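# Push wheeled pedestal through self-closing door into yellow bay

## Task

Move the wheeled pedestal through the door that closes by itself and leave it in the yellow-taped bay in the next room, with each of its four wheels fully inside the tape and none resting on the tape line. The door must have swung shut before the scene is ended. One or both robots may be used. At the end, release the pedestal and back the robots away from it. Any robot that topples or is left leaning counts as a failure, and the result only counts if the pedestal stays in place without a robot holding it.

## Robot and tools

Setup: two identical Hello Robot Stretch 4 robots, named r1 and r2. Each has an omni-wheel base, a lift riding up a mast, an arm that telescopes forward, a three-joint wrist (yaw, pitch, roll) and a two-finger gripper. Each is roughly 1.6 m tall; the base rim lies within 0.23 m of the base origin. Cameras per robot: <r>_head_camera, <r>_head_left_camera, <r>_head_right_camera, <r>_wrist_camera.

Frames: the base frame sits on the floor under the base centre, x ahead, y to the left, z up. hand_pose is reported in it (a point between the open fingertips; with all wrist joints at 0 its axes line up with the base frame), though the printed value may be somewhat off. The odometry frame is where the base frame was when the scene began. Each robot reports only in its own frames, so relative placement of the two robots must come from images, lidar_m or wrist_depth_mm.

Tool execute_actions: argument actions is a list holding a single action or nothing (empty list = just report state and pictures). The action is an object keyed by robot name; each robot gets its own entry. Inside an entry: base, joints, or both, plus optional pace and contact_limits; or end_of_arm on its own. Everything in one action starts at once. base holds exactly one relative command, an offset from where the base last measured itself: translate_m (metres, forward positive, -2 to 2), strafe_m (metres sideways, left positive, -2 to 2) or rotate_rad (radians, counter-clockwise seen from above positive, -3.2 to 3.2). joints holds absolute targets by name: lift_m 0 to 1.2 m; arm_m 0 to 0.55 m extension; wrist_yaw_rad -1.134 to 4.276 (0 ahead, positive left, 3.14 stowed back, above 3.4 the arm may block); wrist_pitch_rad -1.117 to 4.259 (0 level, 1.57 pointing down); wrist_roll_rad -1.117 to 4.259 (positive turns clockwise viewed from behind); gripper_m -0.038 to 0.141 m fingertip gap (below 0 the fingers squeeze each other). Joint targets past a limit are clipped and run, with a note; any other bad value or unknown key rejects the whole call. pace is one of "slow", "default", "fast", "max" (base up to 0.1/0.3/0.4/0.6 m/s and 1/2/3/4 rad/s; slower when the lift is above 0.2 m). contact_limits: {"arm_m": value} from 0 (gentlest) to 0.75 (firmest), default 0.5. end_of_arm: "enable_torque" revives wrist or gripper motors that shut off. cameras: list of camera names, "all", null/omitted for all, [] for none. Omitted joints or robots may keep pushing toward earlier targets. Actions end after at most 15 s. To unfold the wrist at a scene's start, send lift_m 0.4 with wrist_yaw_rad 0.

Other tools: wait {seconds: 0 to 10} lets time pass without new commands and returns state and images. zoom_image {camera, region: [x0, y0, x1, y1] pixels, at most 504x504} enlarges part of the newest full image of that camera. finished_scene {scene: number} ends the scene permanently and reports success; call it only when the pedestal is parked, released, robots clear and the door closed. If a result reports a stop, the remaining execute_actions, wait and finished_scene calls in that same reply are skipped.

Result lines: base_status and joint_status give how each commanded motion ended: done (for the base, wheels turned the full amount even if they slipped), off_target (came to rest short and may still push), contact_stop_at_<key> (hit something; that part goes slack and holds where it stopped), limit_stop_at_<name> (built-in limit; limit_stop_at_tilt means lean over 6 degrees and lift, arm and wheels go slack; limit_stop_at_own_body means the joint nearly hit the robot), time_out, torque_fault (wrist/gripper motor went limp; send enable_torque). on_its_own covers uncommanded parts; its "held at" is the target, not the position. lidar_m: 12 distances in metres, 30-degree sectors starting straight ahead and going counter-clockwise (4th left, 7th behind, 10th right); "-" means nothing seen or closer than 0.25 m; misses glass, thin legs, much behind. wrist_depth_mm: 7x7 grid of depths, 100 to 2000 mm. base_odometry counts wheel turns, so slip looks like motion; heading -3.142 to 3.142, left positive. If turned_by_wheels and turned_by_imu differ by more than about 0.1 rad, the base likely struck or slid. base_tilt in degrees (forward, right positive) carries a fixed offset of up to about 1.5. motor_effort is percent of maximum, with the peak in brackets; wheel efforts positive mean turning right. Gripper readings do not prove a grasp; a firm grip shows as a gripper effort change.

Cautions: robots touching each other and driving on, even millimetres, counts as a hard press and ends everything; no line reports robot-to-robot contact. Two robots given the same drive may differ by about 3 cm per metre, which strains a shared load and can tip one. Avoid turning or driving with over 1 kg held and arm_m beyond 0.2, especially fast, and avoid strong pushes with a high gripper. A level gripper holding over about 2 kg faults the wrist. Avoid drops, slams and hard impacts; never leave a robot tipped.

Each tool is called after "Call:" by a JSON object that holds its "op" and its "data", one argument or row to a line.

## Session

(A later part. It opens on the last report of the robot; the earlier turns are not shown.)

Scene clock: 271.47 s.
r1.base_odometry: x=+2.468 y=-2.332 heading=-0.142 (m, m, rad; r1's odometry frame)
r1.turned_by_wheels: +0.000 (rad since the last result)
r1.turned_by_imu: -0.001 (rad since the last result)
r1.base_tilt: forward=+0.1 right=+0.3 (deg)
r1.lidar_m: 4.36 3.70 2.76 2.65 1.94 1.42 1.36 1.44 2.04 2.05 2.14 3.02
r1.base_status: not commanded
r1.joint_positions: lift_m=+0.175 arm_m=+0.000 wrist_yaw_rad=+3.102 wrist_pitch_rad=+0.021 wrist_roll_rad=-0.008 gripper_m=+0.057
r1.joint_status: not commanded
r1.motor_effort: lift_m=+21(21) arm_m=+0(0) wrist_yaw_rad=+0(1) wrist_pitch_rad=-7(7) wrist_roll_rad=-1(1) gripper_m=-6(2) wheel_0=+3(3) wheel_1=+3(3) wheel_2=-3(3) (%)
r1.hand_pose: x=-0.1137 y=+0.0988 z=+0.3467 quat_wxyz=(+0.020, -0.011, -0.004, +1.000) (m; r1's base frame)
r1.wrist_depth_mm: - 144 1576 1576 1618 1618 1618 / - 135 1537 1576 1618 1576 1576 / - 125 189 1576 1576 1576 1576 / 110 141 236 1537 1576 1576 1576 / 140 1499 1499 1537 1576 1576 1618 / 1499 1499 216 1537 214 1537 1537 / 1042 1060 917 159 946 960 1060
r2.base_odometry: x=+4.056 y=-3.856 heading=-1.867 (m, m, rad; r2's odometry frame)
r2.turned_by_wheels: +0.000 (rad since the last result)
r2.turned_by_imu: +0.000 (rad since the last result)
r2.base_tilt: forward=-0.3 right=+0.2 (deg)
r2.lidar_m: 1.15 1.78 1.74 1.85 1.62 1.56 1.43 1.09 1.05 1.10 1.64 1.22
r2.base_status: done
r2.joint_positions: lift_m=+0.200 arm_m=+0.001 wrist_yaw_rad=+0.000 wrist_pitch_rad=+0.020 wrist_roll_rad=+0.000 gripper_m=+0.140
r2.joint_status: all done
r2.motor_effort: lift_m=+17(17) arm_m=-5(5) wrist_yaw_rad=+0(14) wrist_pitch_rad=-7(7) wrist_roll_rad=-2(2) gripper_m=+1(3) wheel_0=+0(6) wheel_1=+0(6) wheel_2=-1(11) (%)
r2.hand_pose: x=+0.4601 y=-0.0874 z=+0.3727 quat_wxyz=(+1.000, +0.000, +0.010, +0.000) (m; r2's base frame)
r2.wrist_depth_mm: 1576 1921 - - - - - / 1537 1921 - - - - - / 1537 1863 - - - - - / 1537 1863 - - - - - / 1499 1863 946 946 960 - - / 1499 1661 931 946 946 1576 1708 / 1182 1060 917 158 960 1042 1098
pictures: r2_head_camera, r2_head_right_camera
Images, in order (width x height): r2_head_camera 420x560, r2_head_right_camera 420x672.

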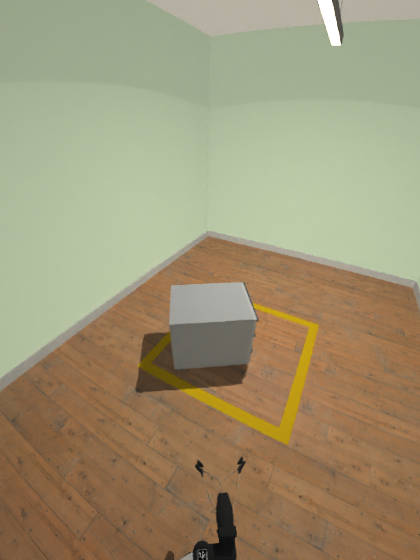

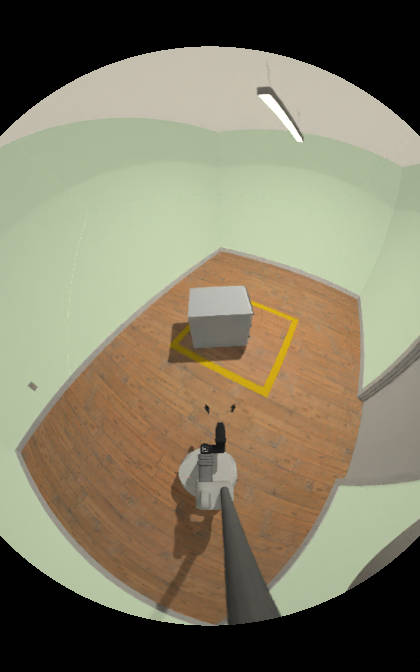

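Call:
{"op": "execute_actions", "data": {
  "actions": [
    {"r2":{"base":{"strafe_m":0.56},"joints":{"gripper_m":0.02},"pace":"fast"}}
  ],
  "cameras": []
}}

Call:
{"op": "execute_actions", "data": {
  "actions": [
    {"r2":{"base":{"translate_m":1.35},"pace":"fast"}}
  ],
  "cameras": ["r2_head_right_camera"]
}}

Call:
{"op": "execute_actions", "data": {
  "actions": [
    {"r2":{"base":{"strafe_m":-0.3},"pace":"slow"}}
  ],
  "cameras": ["r2_head_right_camera"]
}}

Scene clock: 282.90 s.
r1.base_odometry: x=+2.468 y=-2.332 heading=-0.142 (m, m, rad; r1's odometry frame)
r1.turned_by_wheels: +0.000 (rad since the last result)
r1.turned_by_imu: -0.001 (rad since the last result)
r1.base_tilt: forward=+0.2 right=+0.3 (deg)
r1.lidar_m: 4.38 3.71 2.75 2.64 1.95 1.44 1.37 1.44 2.03 2.07 2.17 3.01
r1.base_status: not commanded
r1.joint_positions: lift_m=+0.175 arm_m=+0.000 wrist_yaw_rad=+3.102 wrist_pitch_rad=+0.021 wrist_roll_rad=-0.008 gripper_m=+0.057
r1.joint_status: not commanded
r1.motor_effort: lift_m=+22(22) arm_m=+0(0) wrist_yaw_rad=+0(0) wrist_pitch_rad=-6(6) wrist_roll_rad=-1(1) gripper_m=-4(2) wheel_0=+4(3) wheel_1=+3(3) wheel_2=-3(3) (%)
r1.hand_pose: x=-0.1137 y=+0.0988 z=+0.3467 quat_wxyz=(+0.020, -0.011, -0.004, +1.000) (m; r1's base frame)
r1.wrist_depth_mm: - 143 1618 1618 1618 1618 1618 / - 135 1537 1576 1618 1618 1576 / - 125 189 1537 1576 1576 1618 / 110 141 236 1576 1576 1576 1618 / 139 1576 1537 1576 1576 1576 1576 / 1537 1537 217 1576 213 1537 1537 / 1042 1042 931 159 960 960 1060
r2.base_odometry: x=+4.592 y=-4.019 heading=-1.867 (m, m, rad; r2's odometry frame)
r2.turned_by_wheels: +0.000 (rad since the last result)
r2.turned_by_imu: +0.004 (rad since the last result)
r2.base_tilt: forward=-0.3 right=+0.2 (deg)
r2.lidar_m: 1.59 1.31 1.27 1.35 1.28 1.24 1.35 1.56 1.52 1.61 2.29 1.25
r2.base_status: done
r2.joint_positions: lift_m=+0.200 arm_m=+0.001 wrist_yaw_rad=+0.000 wrist_pitch_rad=+0.020 wrist_roll_rad=+0.000 gripper_m=+0.020
r2.joint_status: all done
r2.motor_effort: lift_m=+17(17) arm_m=-4(4) wrist_yaw_rad=+0(0) wrist_pitch_rad=-6(6) wrist_roll_rad=-1(2) gripper_m=-5(1) wheel_0=+1(10) wheel_1=-1(10) wheel_2=-1(1) (%)
r2.hand_pose: x=+0.4601 y=-0.0874 z=+0.3727 quat_wxyz=(+1.000, +0.000, +0.010, +0.000) (m; r2's base frame)
r2.wrist_depth_mm: 1138 1397 1808 - - - - / 1118 1397 1756 - - - - / 1118 1397 1756 - - - - / 1098 1366 1756 - - 976 991 / 1098 1336 1708 - 1205 960 976 / 1098 1336 1576 1618 1060 946 976 / 1042 1160 183 204 184 960 976
pictures: none
No camera images: the call's "cameras" was empty. Leave "cameras" out to get every camera's image.

Scene clock: 287.63 s.
r1.base_odometry: x=+2.468 y=-2.332 heading=-0.142 (m, m, rad; r1's odometry frame)
r1.turned_by_wheels: +0.000 (rad since the last result)
r1.turned_by_imu: -0.001 (rad since the last result)
r1.base_tilt: forward=+0.1 right=+0.2 (deg)
r1.lidar_m: 4.39 3.72 2.76 2.65 1.94 1.44 1.38 1.45 2.02 2.04 2.15 2.98
r1.base_status: not commanded
r1.joint_positions: lift_m=+0.175 arm_m=+0.000 wrist_yaw_rad=+3.102 wrist_pitch_rad=+0.021 wrist_roll_rad=-0.008 gripper_m=+0.057
r1.joint_status: not commanded
r1.motor_effort: lift_m=+21(22) arm_m=+0(0) wrist_yaw_rad=+1(2) wrist_pitch_rad=-6(7) wrist_roll_rad=-2(2) gripper_m=-5(1) wheel_0=+3(3) wheel_1=+3(3) wheel_2=-3(3) (%)
r1.hand_pose: x=-0.1137 y=+0.0988 z=+0.3467 quat_wxyz=(+0.020, -0.011, -0.004, +1.000) (m; r1's base frame)
r1.wrist_depth_mm: - 144 1618 1576 1537 1618 1618 / - 135 1576 1576 1576 1576 1576 / - 126 188 1537 1576 1576 1618 / 110 141 236 1576 1537 1537 1576 / 140 1537 1499 1576 1537 1537 1576 / 1537 1537 217 1537 214 1537 1537 / 1042 1060 917 159 946 960 1078
r2.base_odometry: x=+4.199 y=-5.311 heading=-1.867 (m, m, rad; r2's odometry frame)
r2.turned_by_wheels: +0.000 (rad since the last result)
r2.turned_by_imu: +0.002 (rad since the last result)
r2.base_tilt: forward=-0.3 right=+0.2 (deg)
r2.lidar_m: 0.73 0.56 0.52 0.57 0.83 2.39 2.52 2.31 0.40 0.39 0.41 1.74
r2.base_status: done
r2.joint_positions: lift_m=+0.200 arm_m=+0.001 wrist_yaw_rad=+0.000 wrist_pitch_rad=+0.020 wrist_roll_rad=+0.000 gripper_m=+0.020
r2.joint_status: not commanded
r2.motor_effort: lift_m=+17(17) arm_m=-5(5) wrist_yaw_rad=+0(0) wrist_pitch_rad=-6(7) wrist_roll_rad=-2(2) gripper_m=-4(4) wheel_0=+0(6) wheel_1=-1(6) wheel_2=+0(10) (%)
r2.hand_pose: x=+0.4601 y=-0.0874 z=+0.3727 quat_wxyz=(+1.000, +0.000, +0.010, +0.000) (m; r2's base frame)
r2.wrist_depth_mm: 452 554 715 1025 1661 1983 1808 / 445 549 707 991 1708 1983 1808 / 445 544 707 991 1576 1921 1756 / 445 539 699 976 1576 1983 1756 / 439 535 683 946 1576 1921 1756 / 436 535 647 842 1464 1756 1708 / 430 525 183 204 184 1138 1098
pictures: r2_head_right_camera
Images, in order (width x height): r2_head_right_camera 420x672.

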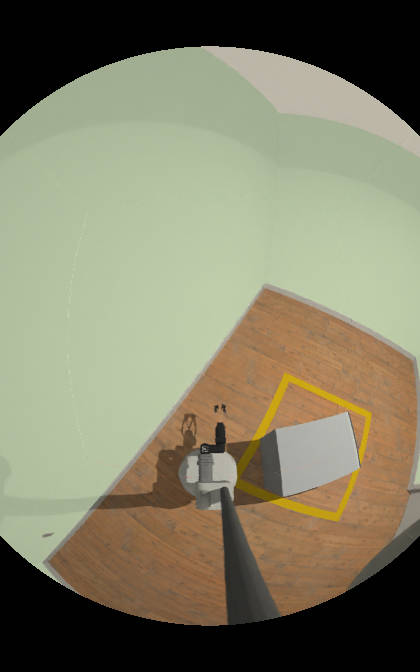

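Scene clock: 291.77 s.
r1.base_odometry: x=+2.468 y=-2.332 heading=-0.142 (m, m, rad; r1's odometry frame)
r1.turned_by_wheels: +0.000 (rad since the last result)
r1.turned_by_imu: -0.001 (rad since the last result)
r1.base_tilt: forward=+0.1 right=+0.2 (deg)
r1.lidar_m: 4.40 3.71 2.73 2.64 1.96 1.43 1.38 1.44 2.03 2.07 2.15 3.01
r1.base_status: not commanded
r1.joint_positions: lift_m=+0.175 arm_m=+0.000 wrist_yaw_rad=+3.102 wrist_pitch_rad=+0.021 wrist_roll_rad=-0.008 gripper_m=+0.057
r1.joint_status: not commanded
r1.motor_effort: lift_m=+21(21) arm_m=+0(0) wrist_yaw_rad=+2(1) wrist_pitch_rad=-6(7) wrist_roll_rad=-1(1) gripper_m=-3(3) wheel_0=+4(4) wheel_1=+3(2) wheel_2=-3(3) (%)
r1.hand_pose: x=-0.1137 y=+0.0988 z=+0.3467 quat_wxyz=(+0.020, -0.011, -0.004, +1.000) (m; r1's base frame)
r1.wrist_depth_mm: - 144 1618 1618 1618 1618 1576 / - 135 1576 1576 1576 1618 1618 / - 125 189 1576 1576 1618 1537 / 110 141 235 1576 1537 1537 1618 / 139 1576 1537 1537 1576 1576 1576 / 1537 1537 216 1537 214 1576 1576 / 1060 1042 917 158 946 960 1078
r2.base_odometry: x=+3.912 y=-5.223 heading=-1.867 (m, m, rad; r2's odometry frame)
r2.turned_by_wheels: +0.000 (rad since the last result)
r2.turned_by_imu: -0.001 (rad since the last result)
r2.base_tilt: forward=-0.3 right=+0.3 (deg)
r2.lidar_m: 1.05 0.81 0.77 0.83 1.20 2.55 2.71 2.09 0.26 0.25 0.25 0.27
r2.base_status: done
r2.joint_positions: lift_m=+0.200 arm_m=+0.001 wrist_yaw_rad=+0.000 wrist_pitch_rad=+0.020 wrist_roll_rad=+0.000 gripper_m=+0.020
r2.joint_status: not commanded
r2.motor_effort: lift_m=+17(17) arm_m=-4(4) wrist_yaw_rad=+0(2) wrist_pitch_rad=-6(7) wrist_roll_rad=-2(2) gripper_m=-4(4) wheel_0=+5(13) wheel_1=-7(11) wheel_2=-1(1) (%)
r2.hand_pose: x=+0.4601 y=-0.0874 z=+0.3727 quat_wxyz=(+1.000, +0.000, +0.010, +0.000) (m; r2's base frame)
r2.wrist_depth_mm: 683 831 1078 1537 - 1863 1661 / 668 831 1060 1499 - 1808 1661 / 668 820 1060 1464 1983 1808 1661 / 668 809 1042 1464 1983 1808 1618 / 668 798 1025 1464 1921 1756 1618 / 654 798 976 1281 1808 1756 1537 / 654 788 183 203 185 1118 1098
pictures: r2_head_right_camera
Images, in order (width x height): r2_head_right_camera 420x672.

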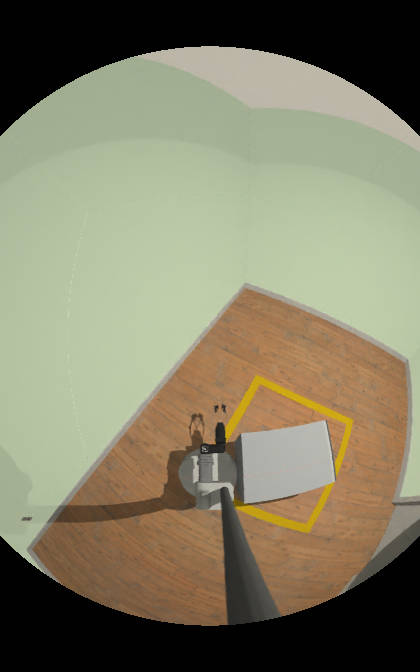

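Call:
{"op": "execute_actions", "data": {
  "actions": [
    {"r2":{"base":{"strafe_m":0.2},"pace":"fast"}}
  ],
  "cameras": []
}}

Call:
{"op": "execute_actions", "data": {
  "actions": [
    {"r2":{"base":{"translate_m":-1.0},"pace":"max"}}
  ],
  "cameras": ["r2_head_camera","r2_head_right_camera"]
}}

Scene clock: 297.50 s.
r1.base_odometry: x=+2.468 y=-2.332 heading=-0.142 (m, m, rad; r1's odometry frame)
r1.turned_by_wheels: +0.000 (rad since the last result)
r1.turned_by_imu: -0.001 (rad since the last result)
r1.base_tilt: forward=+0.1 right=+0.2 (deg)
r1.lidar_m: 4.37 3.70 2.75 2.63 1.92 1.44 1.38 1.44 2.04 2.06 2.17 2.99
r1.base_status: not commanded
r1.joint_positions: lift_m=+0.175 arm_m=+0.000 wrist_yaw_rad=+3.102 wrist_pitch_rad=+0.021 wrist_roll_rad=-0.008 gripper_m=+0.057
r1.joint_status: not commanded
r1.motor_effort: lift_m=+22(22) arm_m=+0(0) wrist_yaw_rad=-2(1) wrist_pitch_rad=-6(6) wrist_roll_rad=-2(1) gripper_m=-4(1) wheel_0=+3(3) wheel_1=+3(3) wheel_2=-3(4) (%)
r1.hand_pose: x=-0.1137 y=+0.0988 z=+0.3467 quat_wxyz=(+0.020, -0.011, -0.004, +1.000) (m; r1's base frame)
r1.wrist_depth_mm: - 144 1576 1576 1576 1618 1708 / - 135 1618 1537 1537 1618 1618 / - 126 189 1576 1576 1576 1661 / 110 141 235 1576 1576 1618 1618 / 140 1499 1576 1537 1576 1537 1576 / 1537 1499 217 1537 214 1537 1576 / 1042 1060 917 159 931 976 1060
r2.base_odometry: x=+4.103 y=-5.282 heading=-1.867 (m, m, rad; r2's odometry frame)
r2.turned_by_wheels: +0.000 (rad since the last result)
r2.turned_by_imu: +0.002 (rad since the last result)
r2.base_tilt: forward=-0.2 right=+0.2 (deg)
r2.lidar_m: 0.84 0.63 0.62 0.66 0.97 2.44 2.59 2.24 0.41 0.37 0.40 2.02
r2.base_status: done
r2.joint_positions: lift_m=+0.200 arm_m=+0.001 wrist_yaw_rad=+0.000 wrist_pitch_rad=+0.020 wrist_roll_rad=+0.000 gripper_m=+0.020
r2.joint_status: not commanded
r2.motor_effort: lift_m=+17(17) arm_m=-5(4) wrist_yaw_rad=+0(1) wrist_pitch_rad=-6(7) wrist_roll_rad=-2(2) gripper_m=-4(6) wheel_0=+0(10) wheel_1=-1(11) wheel_2=+0(1) (%)
r2.hand_pose: x=+0.4601 y=-0.0874 z=+0.3727 quat_wxyz=(+1.000, +0.000, +0.010, +0.000) (m; r2's base frame)
r2.wrist_depth_mm: 525 647 842 1160 - 1921 1756 / 521 640 820 1182 1921 1921 1756 / 521 634 820 1138 1863 1921 1708 / 517 634 809 1118 1808 1983 1708 / 517 621 798 1098 1808 1921 1661 / 512 615 759 991 1576 1756 1661 / 504 609 183 203 184 1118 1098
pictures: none
No camera images: the call's "cameras" was empty. Leave "cameras" out to get every camera's image.

Scene clock: 300.73 s.
r1.base_odometry: x=+2.468 y=-2.332 heading=-0.142 (m, m, rad; r1's odometry frame)
r1.turned_by_wheels: +0.000 (rad since the last result)
r1.turned_by_imu: -0.001 (rad since the last result)
r1.base_tilt: forward=+0.0 right=+0.3 (deg)
r1.lidar_m: 4.39 3.70 2.73 2.64 1.96 1.43 1.38 1.44 2.03 2.07 2.16 3.03
r1.base_status: not commanded
r1.joint_positions: lift_m=+0.175 arm_m=+0.000 wrist_yaw_rad=+3.102 wrist_pitch_rad=+0.021 wrist_roll_rad=-0.008 gripper_m=+0.057
r1.joint_status: not commanded
r1.motor_effort: lift_m=+21(21) arm_m=+0(0) wrist_yaw_rad=+2(0) wrist_pitch_rad=-6(7) wrist_roll_rad=-1(1) gripper_m=-3(2) wheel_0=+3(3) wheel_1=+3(3) wheel_2=-3(3) (%)
r1.hand_pose: x=-0.1137 y=+0.0988 z=+0.3467 quat_wxyz=(+0.020, -0.011, -0.004, +1.000) (m; r1's base frame)
r1.wrist_depth_mm: - 144 1618 1618 1618 1537 1618 / - 135 1537 1576 1576 1576 1576 / - 126 189 1576 1576 1661 1576 / 110 141 236 1537 1537 1618 1618 / 140 1537 1537 1576 1618 1537 1576 / 1499 1499 217 1537 214 1537 1576 / 1060 1042 931 158 960 976 1060
r2.base_odometry: x=+4.395 y=-4.325 heading=-1.867 (m, m, rad; r2's odometry frame)
r2.turned_by_wheels: +0.000 (rad since the last result)
r2.turned_by_imu: -0.002 (rad since the last result)
r2.base_tilt: forward=-0.3 right=+0.2 (deg)
r2.lidar_m: 1.57 1.19 1.16 1.23 1.68 1.61 1.72 1.66 1.62 1.82 1.16 0.91
r2.base_status: done
r2.joint_positions: lift_m=+0.200 arm_m=+0.001 wrist_yaw_rad=+0.000 wrist_pitch_rad=+0.020 wrist_roll_rad=+0.000 gripper_m=+0.020
r2.joint_status: not commanded
r2.motor_effort: lift_m=+17(17) arm_m=-4(5) wrist_yaw_rad=+0(0) wrist_pitch_rad=-6(6) wrist_roll_rad=-2(2) gripper_m=-3(3) wheel_0=+1(8) wheel_1=+0(9) wheel_2=-1(12) (%)
r2.hand_pose: x=+0.4601 y=-0.0874 z=+0.3727 quat_wxyz=(+1.000, +0.000, +0.010, +0.000) (m; r2's base frame)
r2.wrist_depth_mm: 1008 1255 1618 - - - - / 1025 1229 1618 - - - - / 1008 1229 1576 - - - - / 1008 1229 1576 - - 661 615 / 1008 1205 1576 - - 615 609 / 991 1205 1499 1661 1464 621 603 / 991 1138 183 203 185 615 597
pictures: r2_head_camera, r2_head_right_camera
Images, in order (width x height): r2_head_camera 420x560, r2_head_right_camera 420x672.

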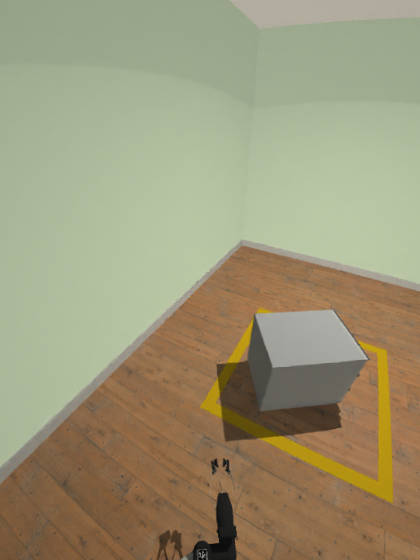

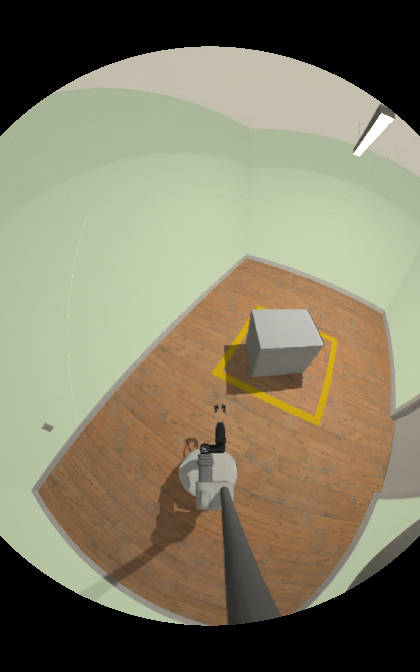

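Call:
{"op": "finished_scene", "data": {
  "scene": 1
}}

The scene is finished: the task was done.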